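## Task

Take the 96-well plate off plate nest N1 and place it in the blue bin marked GENERAL, one of three look-alike bins. It is done only if the plate rests inside that bin by itself, all three bins are still standing upright, and the gripper has released the plate and pulled away.

## Robot and tools

Robot: a single arm with five joints (waist, shoulder, elbow, wrist pitch, wrist roll) and a two-finger gripper. Because there is no sideways wrist joint, the flange axis can only lean toward or away from the base. The fingers project to one side of the flange; with the flange pointing straight down they are horizontal, and wrist roll turns them about. In the gripper's own frame the fingers point along +x and close along y. The reported end_effector_position is the spot between the finger pads, roughly 2 cm short of the tips.

Scene frame: origin on the table surface under the arm base, +z up, +y to the left when facing along +x. Positions are in metres, orientations are quaternions written w first (qw, qx, qy, qz). The base may sit slightly tilted, and the printed hand position can be a little wrong, more so far from the base.

A ROW is always 8 numbers in this order: x, y, z, qw, qx, qy, qz, opening. The first seven form an absolute pose target for the gripper in the scene frame (not an offset). Opening runs from -1 (closed, yet the pads still sit 0.071 m apart) to +1 (fully open, 0.150 m). To keep a grip, command an opening at least about 0.04 below grip_measured; grip_measured may be off by up to about 0.025 for the whole scene. Each pad pushes with roughly 20 N; closing quickly can squeeze harder.

Tools:
- execute_actions {"actions": [...], "pictures": bool}. An empty list just reports the state (with pictures). One action {"rows": [[8 numbers], ...], "steps": n} holds 1 to 15 rows, one per control step of 1/30 s; n is 7 to 15 (default 15), and the final row repeats if there are fewer rows than steps. A wait {"steps": n} with no rows lasts up to 300 steps counted from the previous result, so reply time is included. Only one action or wait per call. The result comes 7 steps before the action finishes; those remaining steps run while the operator composes the next reply.
- move {"target": [8 numbers], "speed": m/s}: drives the gripper along a straight line toward one absolute pose. speed is 0.002 to 0.5 (default 0.25); rotation is capped at twice that in rad/s. The path takes 0.5 to 10 s and is cut off at 10 s. The opening is applied when the move starts. The path ignores obstacles; the real hand lags, drifts and may exceed the speed, especially with the arm nearly stretched. Tilted-gripper straight moves often end held or off_target. The result adds a move: line giving the ending (done, off_target, moving, held, fault), any limits (paced = pose was clipped; held = some steps were blocked, after which the arm may lurch fast), and the distance to target.
- wait {"seconds": 0 to 10}: lets time pass with no new command.
- zoom_image {"camera", "region": [x0, y0, x1, y1]} in pixels from the top-left, at most 504x504. Cameras: cam_head_left, cam_head_right, cam_high, cam_low (672x504 each), cam_wrist (616x616).
- finished_scene {"scene": number}: ends and grades the current scene; irreversible. Ending a reply without a tool call also ends things.

Limits on targets: a call is refused (nothing sent) if any target lies more than 0.6 m from the last reported position along any gripper axis. Each control step, the commanded pose is trimmed to within 70 mm and 16 degrees of the measured one, so long reaches need several actions; after an action the arm only continues to the last trimmed pose. The Hand target line, shown when no steps are pending, gives the pose being driven toward.

Result lines: the state line gives pose and velocities. Joint positions / Joint velocities list the five joints in rad (and rad/s), then the pad gap in m. Joint ranges: waist -6.283..6.283, shoulder -2.059..2.094, elbow -3.927..0.192, wrist pitch -1.693..3.142, wrist roll -6.283..6.283. "pose unreachable" and HELD mark steps altered or blocked by the clearance check (the mount under the base counts as arm). MOTOR HOT appears from 65 °C; at 80 °C an OVER-TEMPERATURE FAULT brakes the arm until cool, so avoid holding loads longer than needed.

Force: joint load limits are waist 44, shoulder 44, elbow 26.4, wrist pitch 17.6, wrist roll 17.6 N m, including held weight. Hitting one causes a torque fault: the arm backs off, freezes 10 s and drops the rest of the call. Faster contact hits harder, and targets placed deeper past a contact press harder; an arm blocked by an object keeps pushing until given a new command.

The simulation continues while the operator thinks, so long replies let the arm sit. Occasional tugs on a held part or pushes on loose items may happen.

Avoid: dropping or slamming the plate, knocking over any bin, pushing anything off the table (that ends the scene), and releasing before the whole plate is inside the bin. Finish by opening the fingers and lifting clear.

Each tool is called after ">>>" as name([rows], argument=value, ...), one row to a line, values as JSON.

## Session

>>> execute_actions(actions=[])

Scene clock: 0.00 s of 8400.00 s.
end_effector_position=(+0.2311, -0.0902, +0.1377) grip_measured=+1.00 end_effector_quat_wxyz=(+0.847, -0.092, +0.079, -0.517) end_effector_velocity=(+0.000, -0.000, +0.000) end_effector_angular_velocity=(-0.000, -0.000, -0.001)
Joint positions: [ 0.26   0.012 -0.002  0.235  1.342  0.15 ]
Joint velocities: [-0.001  0.    -0.    -0.     0.001  0.   ]
Hand target: +0.231, -0.090, +0.138; +0.847, -0.092, +0.079, -0.517

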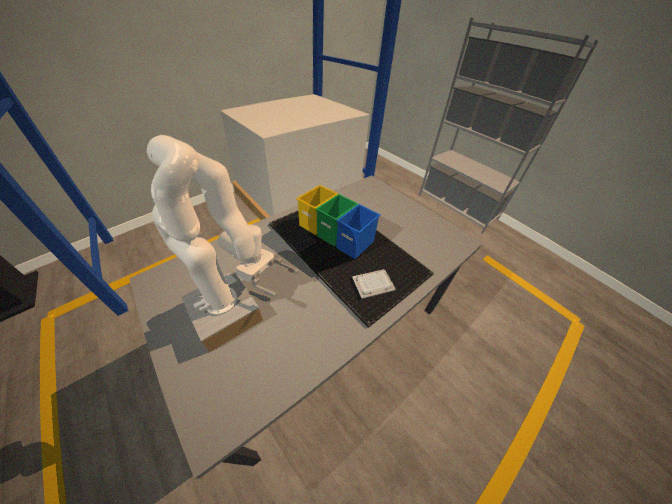

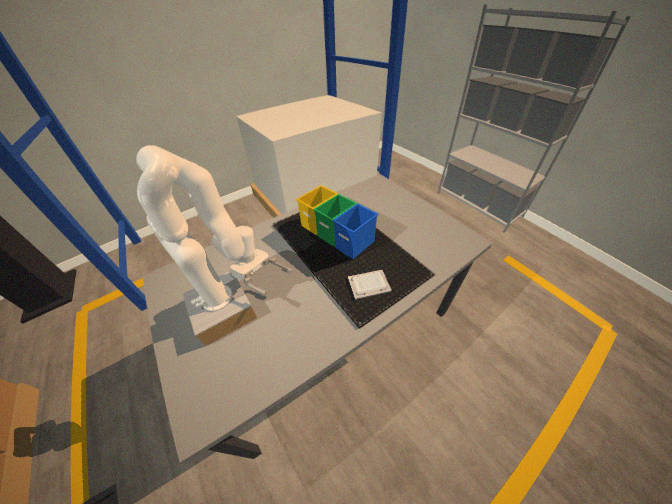

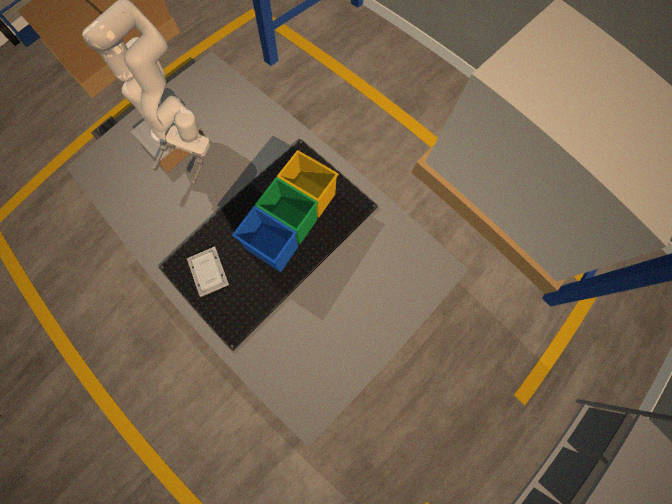

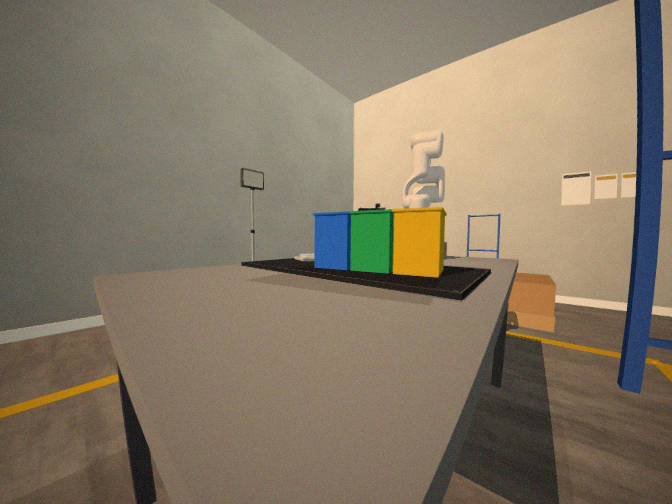

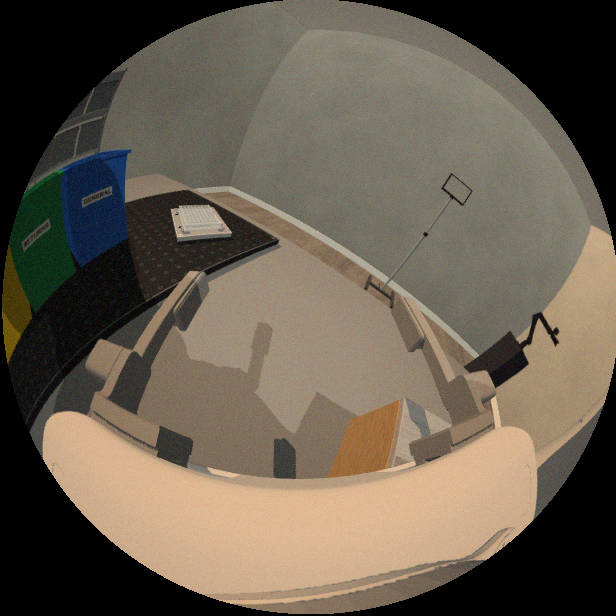

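>>> move(target=[0.30,-0.10,0.30,0.966,0,0,-0.259,1])

>>> zoom_image(camera="cam_high", region=[60,20,400,360])

Scene clock: 2.17 s of 8400.00 s.
end_effector_position=(+0.2993, -0.0999, +0.3005) grip_measured=+1.00 end_effector_quat_wxyz=(+0.966, -0.007, -0.000, -0.259) end_effector_velocity=(+0.001, -0.000, +0.002) end_effector_angular_velocity=(-0.000, -0.003, +0.008)
Joint positions: [-0.152 -1.19   0.051  1.147  0.359  0.15 ]
Joint velocities: [-0.006 -0.001 -0.004  0.002 -0.014  0.   ]
Hand target: +0.299, -0.100, +0.301; +0.966, -0.007, -0.001, -0.259
Off the commanded pose: 0.001 m, 1 deg.
Kept back: nothing.
move: done

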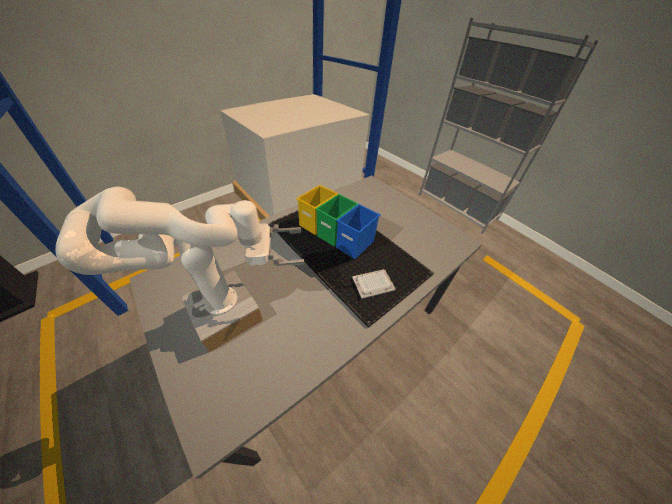

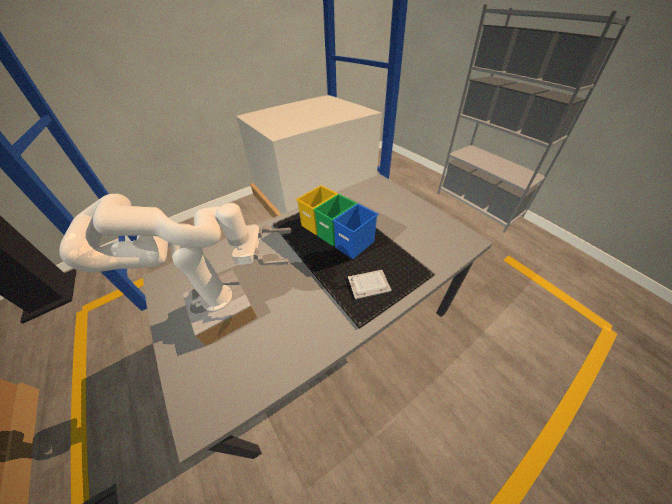

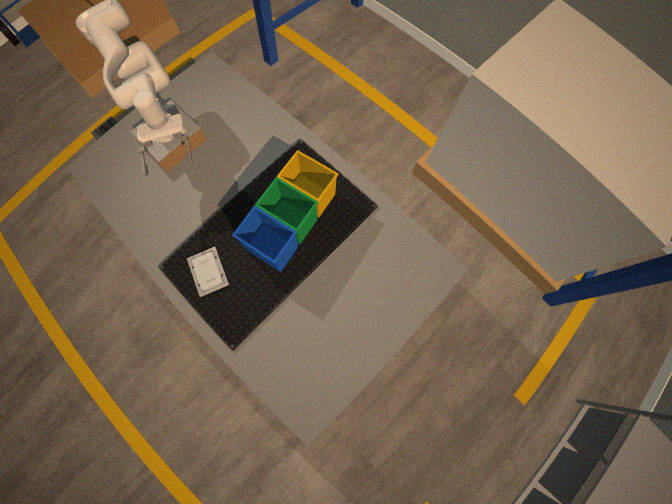

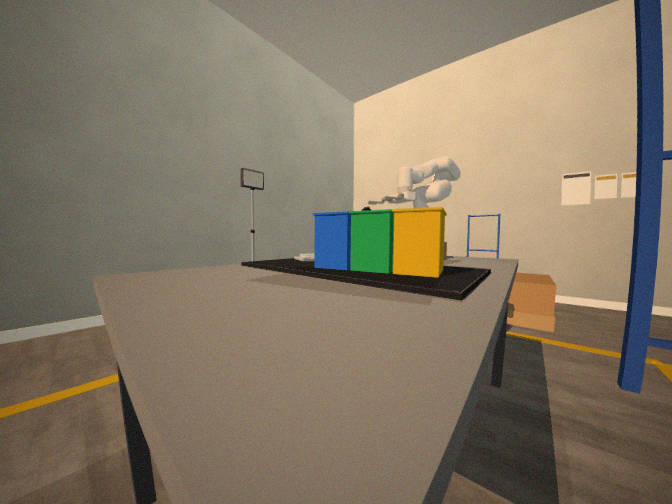

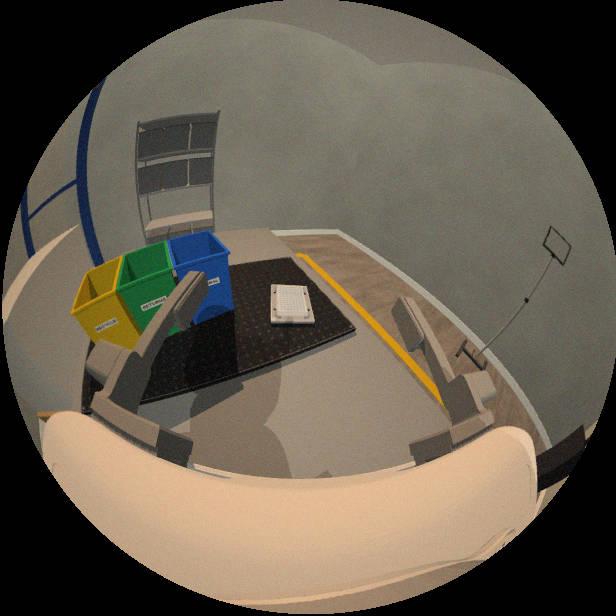

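Region (60, 20, 400, 360) of cam_high's 672x504 image, scaled by 1.482, with more detail than that image has.

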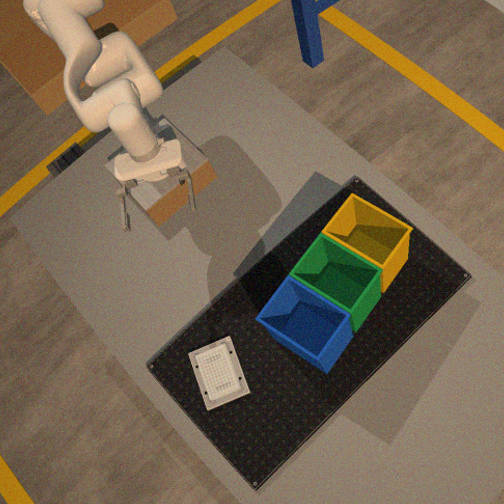

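>>> move(target=[0.38,-0.12,0.14,0.98,0,0,-0.2,1])

Scene clock: 4.30 s of 8400.00 s.
end_effector_position=(+0.3805, -0.1200, +0.1393) grip_measured=+1.00 end_effector_quat_wxyz=(+0.980, -0.007, +0.000, -0.200) end_effector_velocity=(+0.001, +0.000, -0.001) end_effector_angular_velocity=(-0.002, -0.008, +0.001)
Joint positions: [-0.238  0.218 -0.177 -0.032  0.152  0.15 ]
Joint velocities: [ 0.003  0.016 -0.004 -0.021  0.001  0.   ]
Hand target: +0.380, -0.120, +0.139; +0.980, -0.007, +0.000, -0.200
Off the commanded pose: 0.001 m, 1 deg.
Kept back: nothing.
move: done; limits=paced

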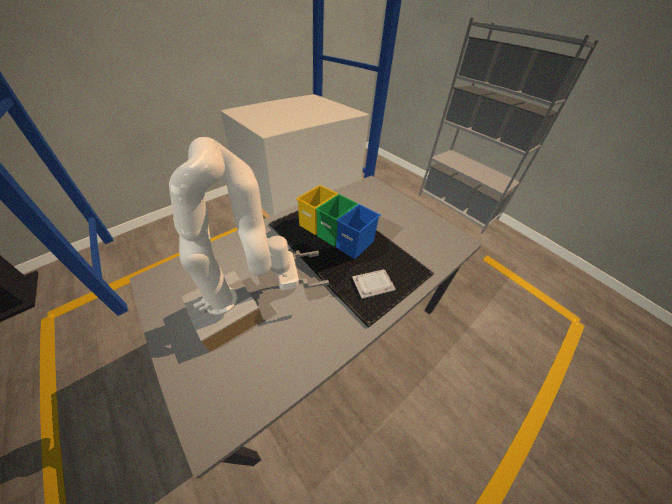

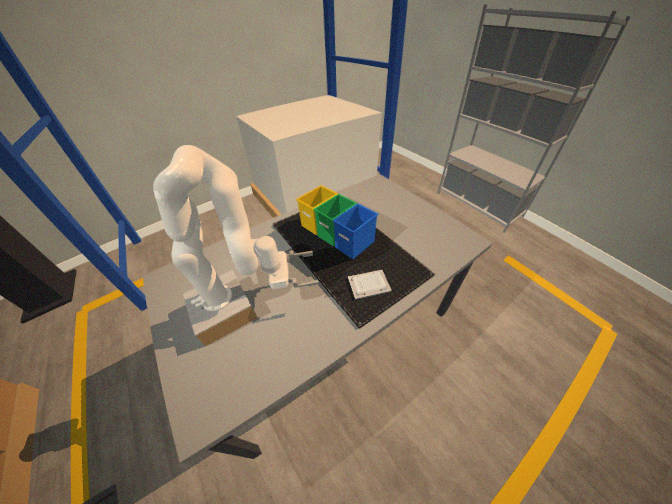

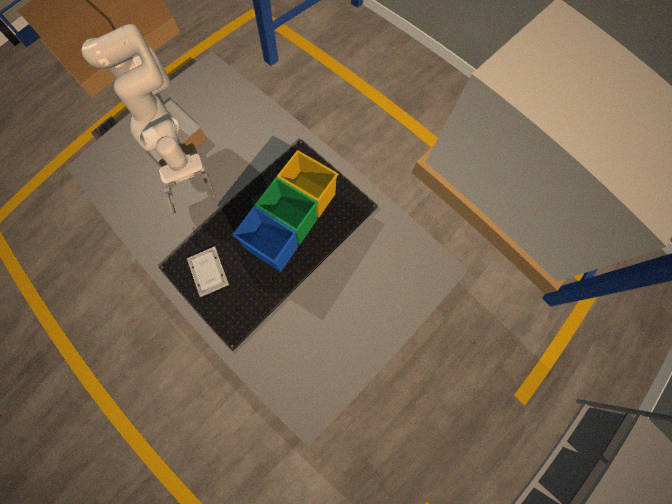

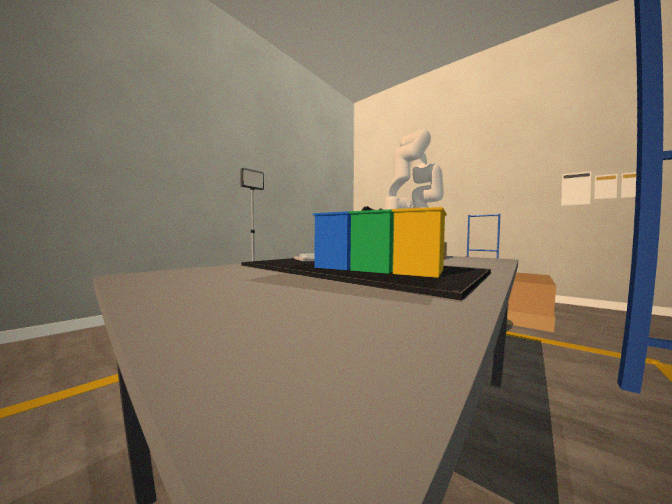

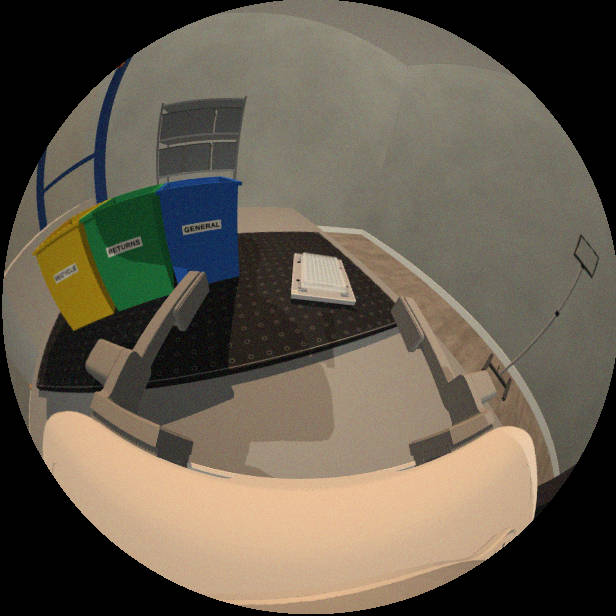

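>>> move(target=[0.50,-0.19,0.13,0.98,0,0,-0.2,1])

Scene clock: 5.80 s of 8400.00 s.
end_effector_position=(+0.4998, -0.1897, +0.1299) grip_measured=+1.00 end_effector_quat_wxyz=(+0.980, -0.006, +0.001, -0.200) end_effector_velocity=(+0.002, -0.002, +0.000) end_effector_angular_velocity=(-0.001, -0.002, -0.002)
Joint positions: [-0.335  0.453 -0.639  0.196  0.054  0.15 ]
Joint velocities: [-0.002  0.003 -0.007  0.001 -0.     0.   ]
Hand target: +0.500, -0.190, +0.130; +0.980, -0.006, +0.001, -0.200
Off the commanded pose: 0.000 m, 1 deg.
Kept back: nothing.
move: done

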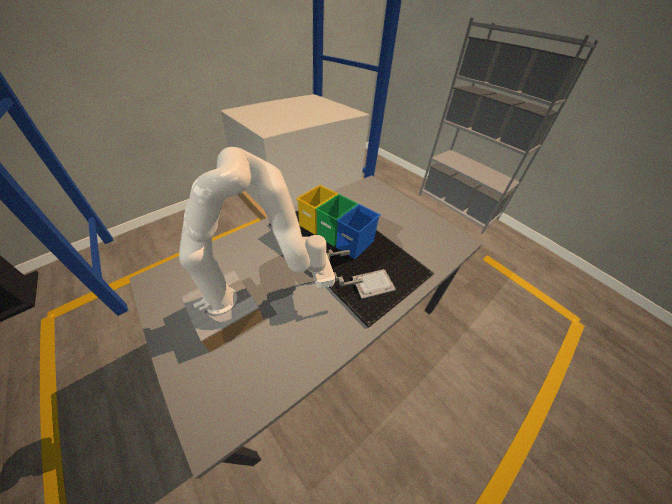

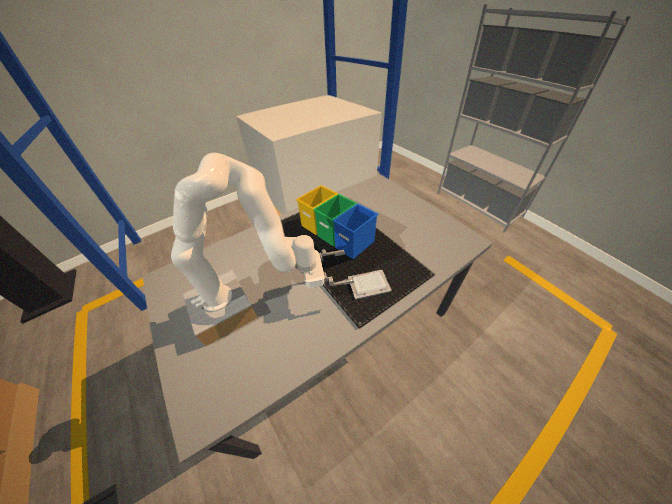

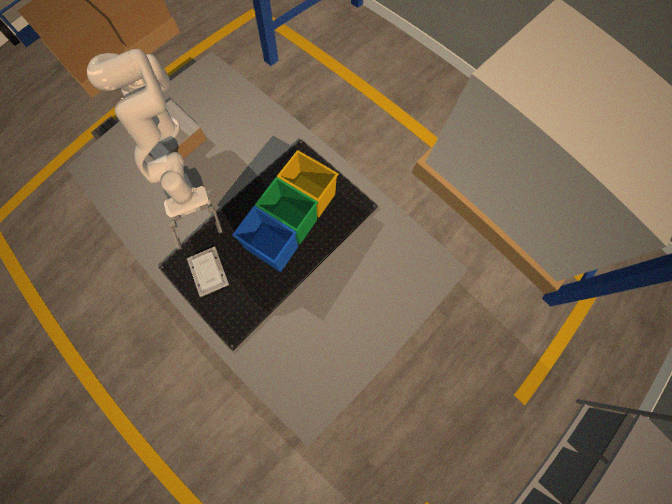

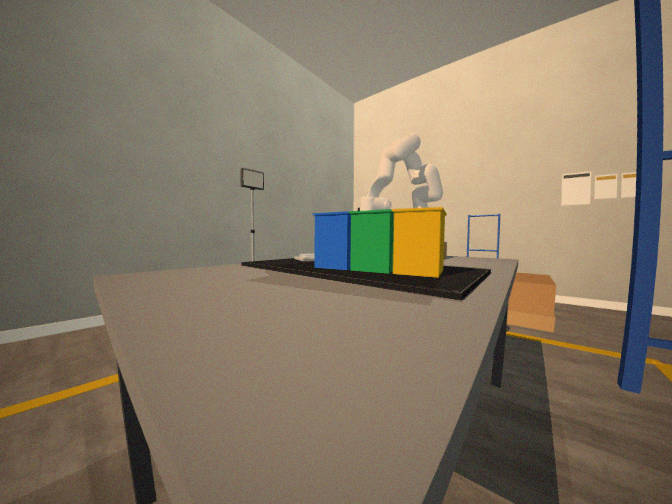

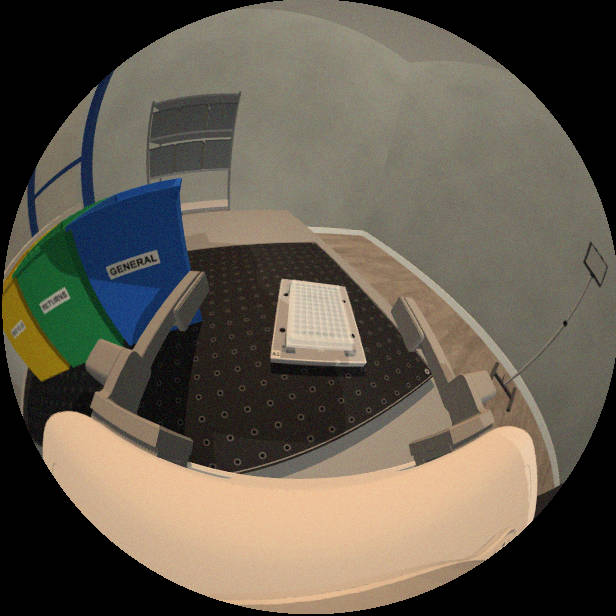

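>>> move(target=[0.615,-0.248,0.09,0.98,0,0,-0.2,1], speed=0.15)

Scene clock: 8.77 s of 8400.00 s.
end_effector_position=(+0.6148, -0.2477, +0.0900) grip_measured=+1.00 end_effector_quat_wxyz=(+0.980, -0.006, +0.001, -0.200) end_effector_velocity=(+0.001, -0.001, -0.000) end_effector_angular_velocity=(-0.000, -0.001, -0.000)
Joint positions: [-0.364  0.804 -1.18   0.386  0.025  0.15 ]
Joint velocities: [-0.001  0.004 -0.006  0.002 -0.001  0.   ]
Hand target: +0.615, -0.248, +0.090; +0.980, -0.006, +0.001, -0.200
Off the commanded pose: 0.000 m, 1 deg.
Kept back: nothing.
move: done

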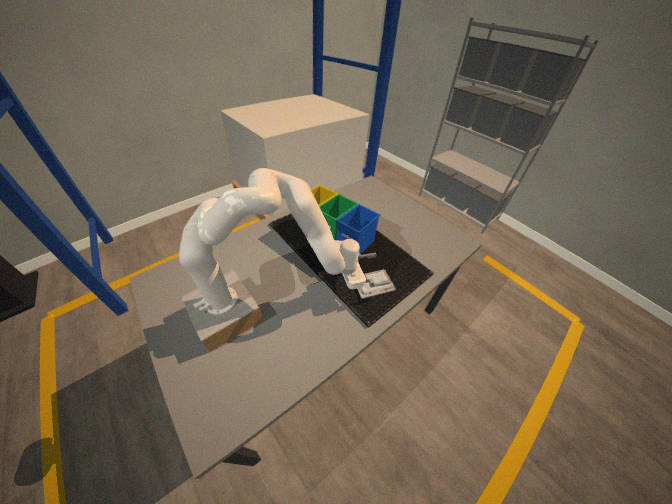

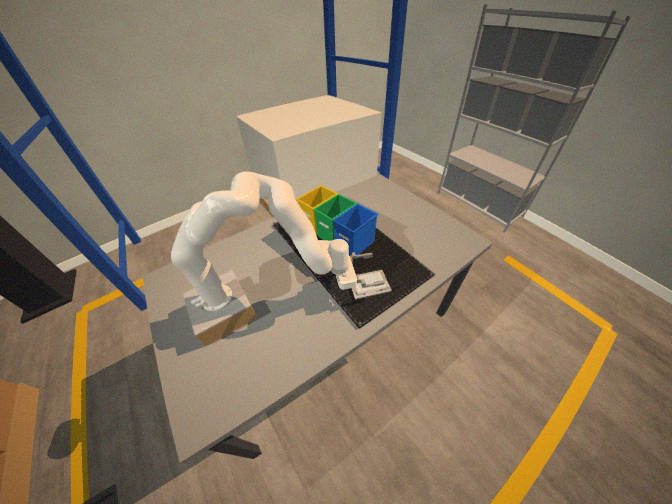

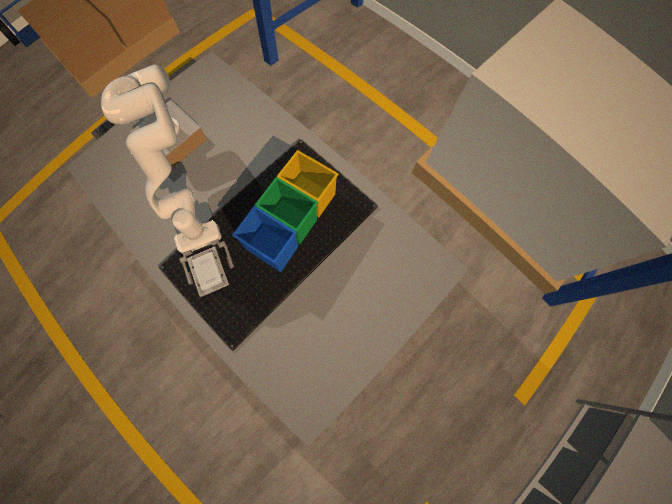

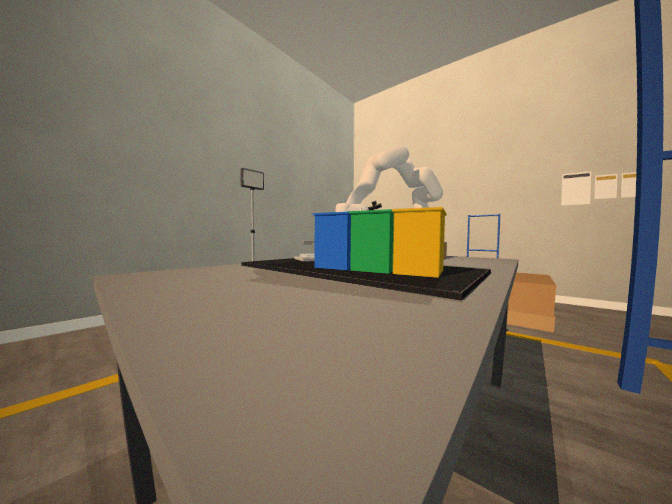

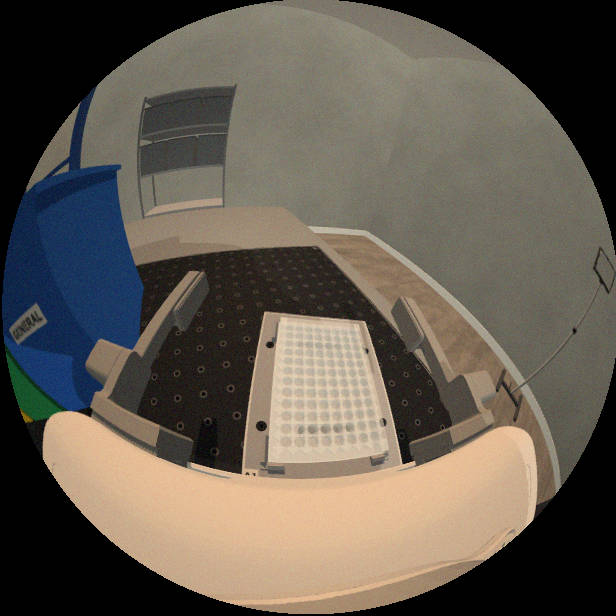

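>>> move(target=[0.581,-0.250,0.05,0.98,0,0,-0.2,1], speed=0.08)

>>> zoom_image(camera="cam_head_right", region=[280,220,440,340])

Scene clock: 10.13 s of 8400.00 s.
end_effector_position=(+0.5814, -0.2501, +0.0504) grip_measured=+1.00 end_effector_quat_wxyz=(+0.980, -0.006, +0.001, -0.200) end_effector_velocity=(+0.001, -0.001, +0.001) end_effector_angular_velocity=(-0.003, -0.006, +0.001)
Joint positions: [-0.393  0.868 -1.111  0.253 -0.004  0.15 ]
Joint velocities: [-0.001  0.001 -0.    -0.007 -0.002  0.   ]
Hand target: +0.581, -0.250, +0.050; +0.980, -0.006, +0.001, -0.200
Off the commanded pose: 0.001 m, 1 deg.
Kept back: nothing.
move: done

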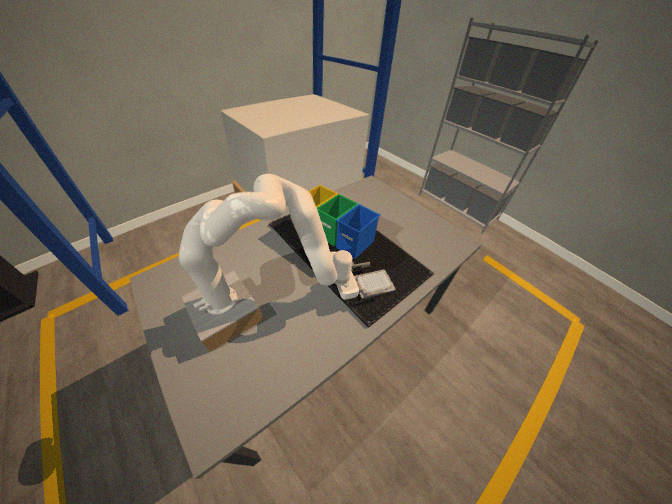

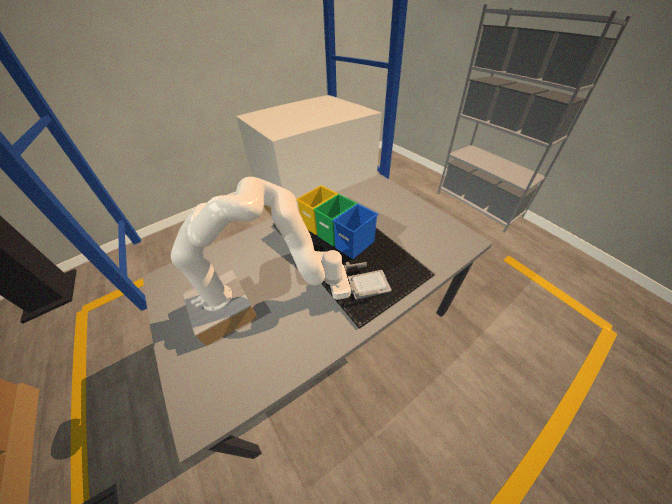

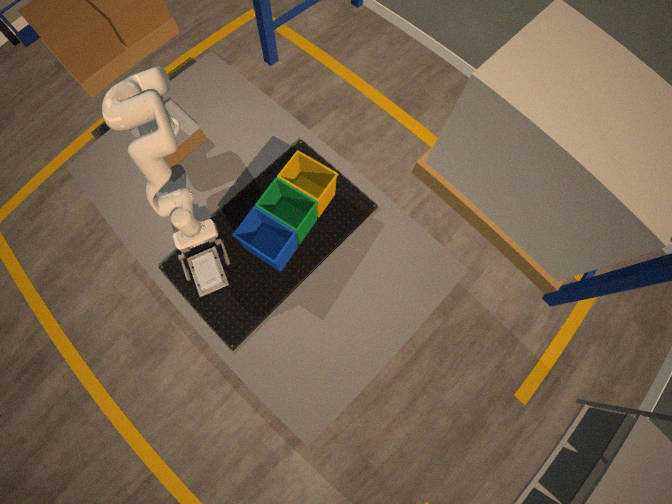

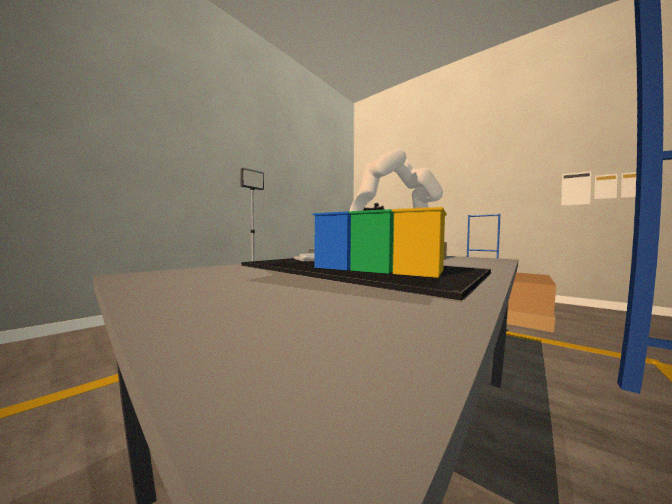

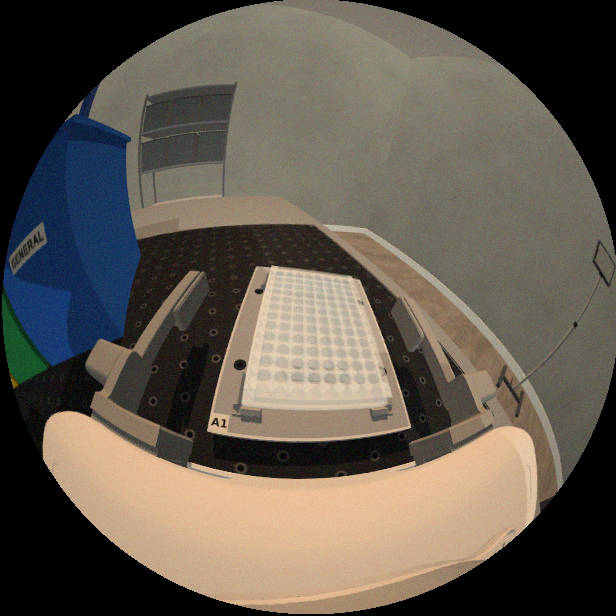

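Region (280, 220, 440, 340) of cam_head_right's 672x504 image, scaled by 3.150, with more detail than that image has; it fills the top 378 rows of this view, and the rest is white.

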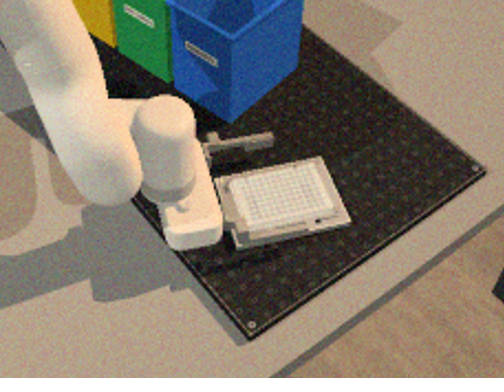

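>>> move(target=[0.598,-0.268,0.03,0.98,0,0,-0.2,1], speed=0.04)

Scene clock: 11.50 s of 8400.00 s.
end_effector_position=(+0.5979, -0.2679, +0.0301) grip_measured=+1.00 end_effector_quat_wxyz=(+0.980, -0.006, +0.001, -0.200) end_effector_velocity=(+0.002, -0.000, +0.000) end_effector_angular_velocity=(-0.001, -0.001, +0.001)
Joint positions: [-0.412  0.966 -1.24   0.284 -0.023  0.15 ]
Joint velocities: [ 0.     0.003 -0.007  0.002 -0.001  0.   ]
Hand target: +0.598, -0.268, +0.030; +0.980, -0.006, +0.001, -0.200
Off the commanded pose: 0.000 m, 1 deg.
Kept back: nothing.
move: done

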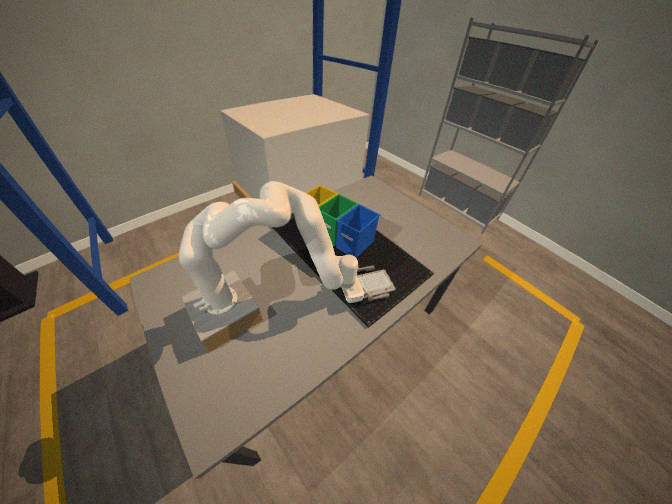

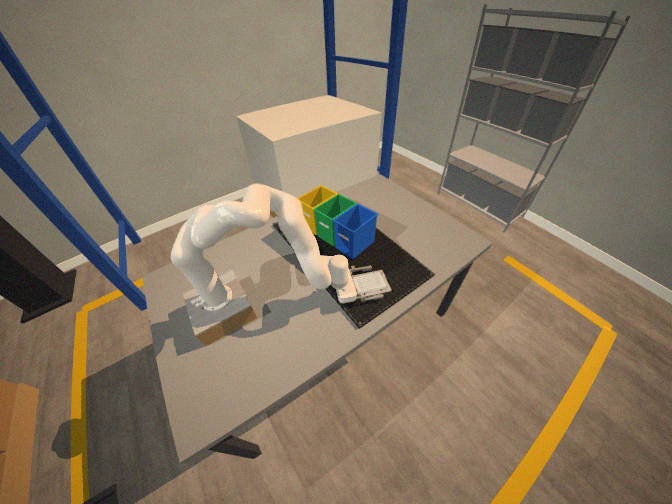

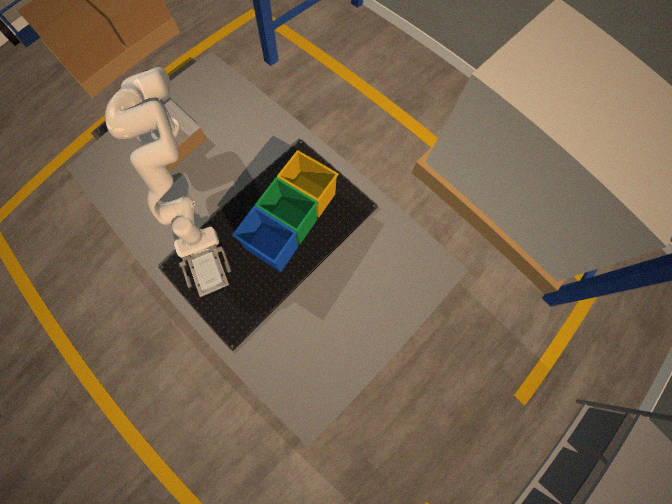

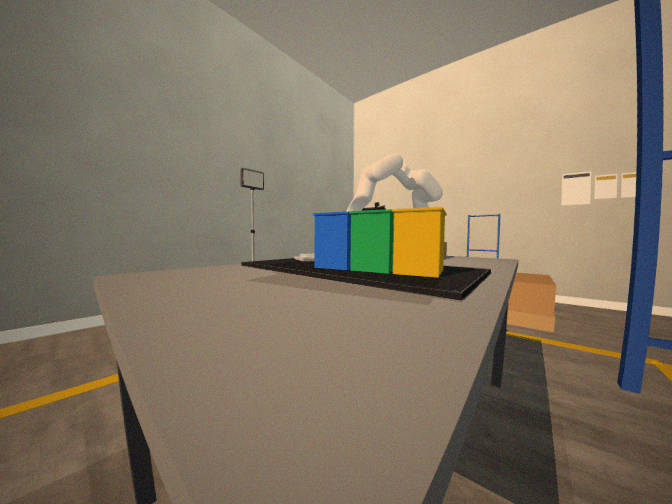

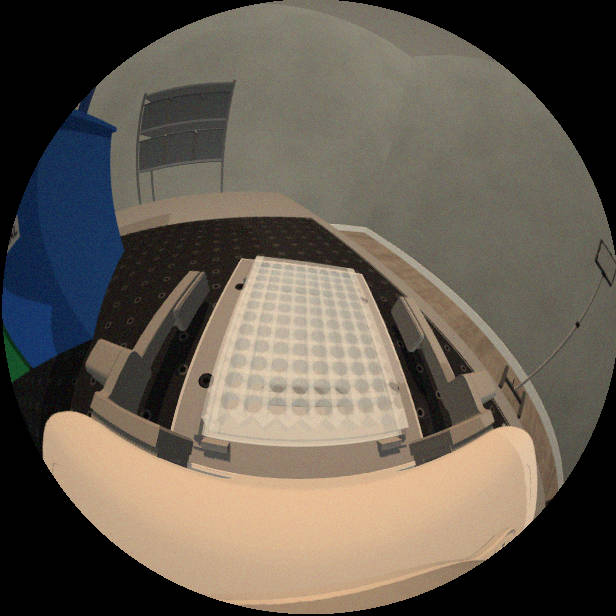

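>>> move(target=[0.598,-0.268,0.03,0.98,0,0,-0.2,-0.75])

Scene clock: 12.43 s of 8400.00 s.
end_effector_position=(+0.5980, -0.2679, +0.0300) grip_measured=+0.27 end_effector_quat_wxyz=(+0.980, -0.006, +0.001, -0.200) end_effector_velocity=(+0.000, +0.001, -0.000) end_effector_angular_velocity=(+0.000, +0.000, +0.002)
Joint positions: [-0.412  0.967 -1.24   0.284 -0.023  0.121]
Joint velocities: [ 0.002  0.     0.    -0.    -0.     0.   ]
Hand target: +0.598, -0.268, +0.030; +0.980, -0.006, +0.001, -0.200
Off the commanded pose: 0.000 m, 1 deg.
Kept back: nothing.
move: done

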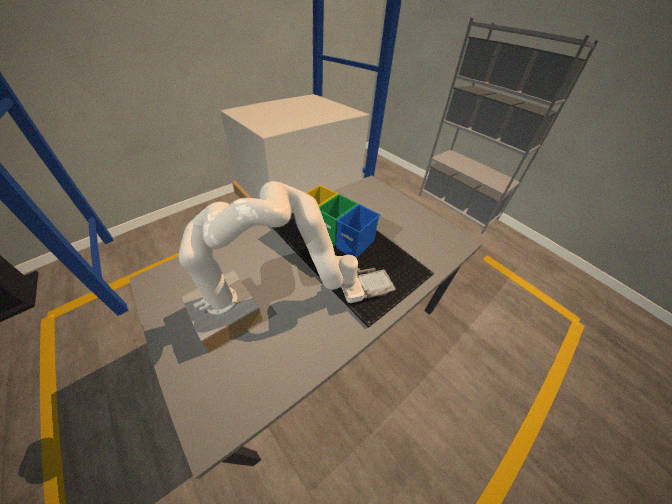

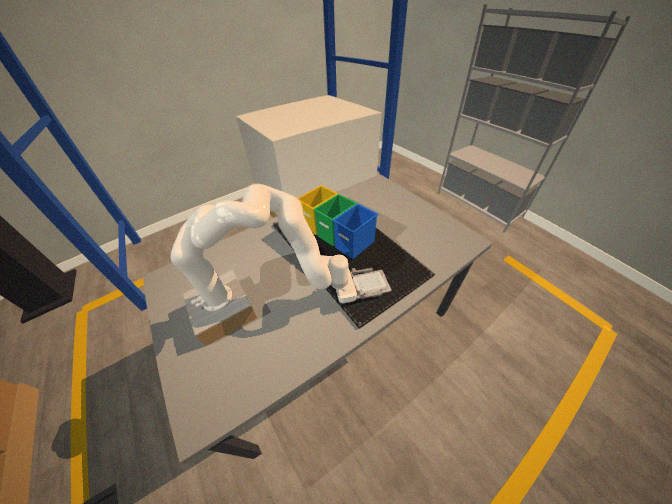

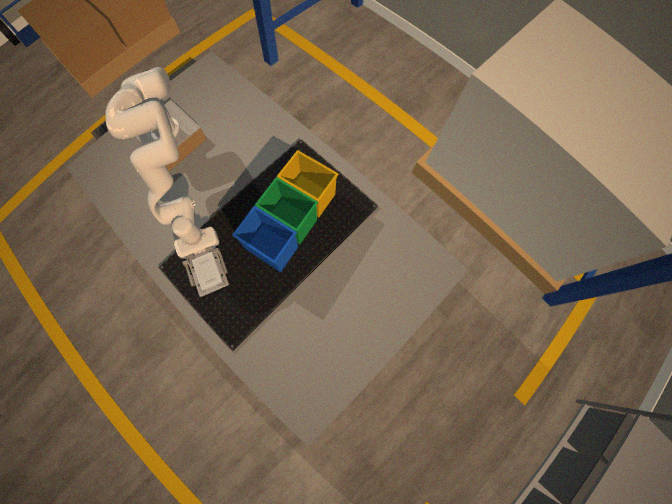

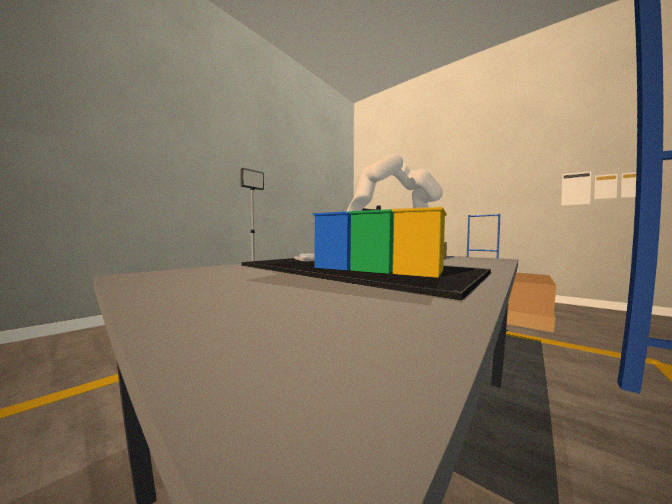

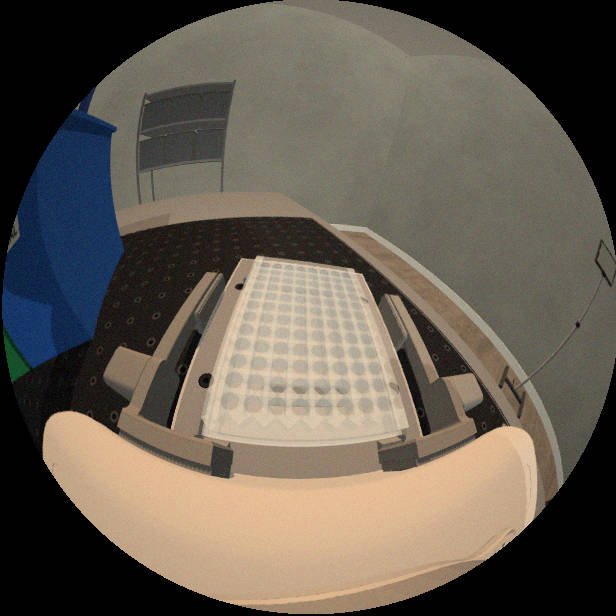

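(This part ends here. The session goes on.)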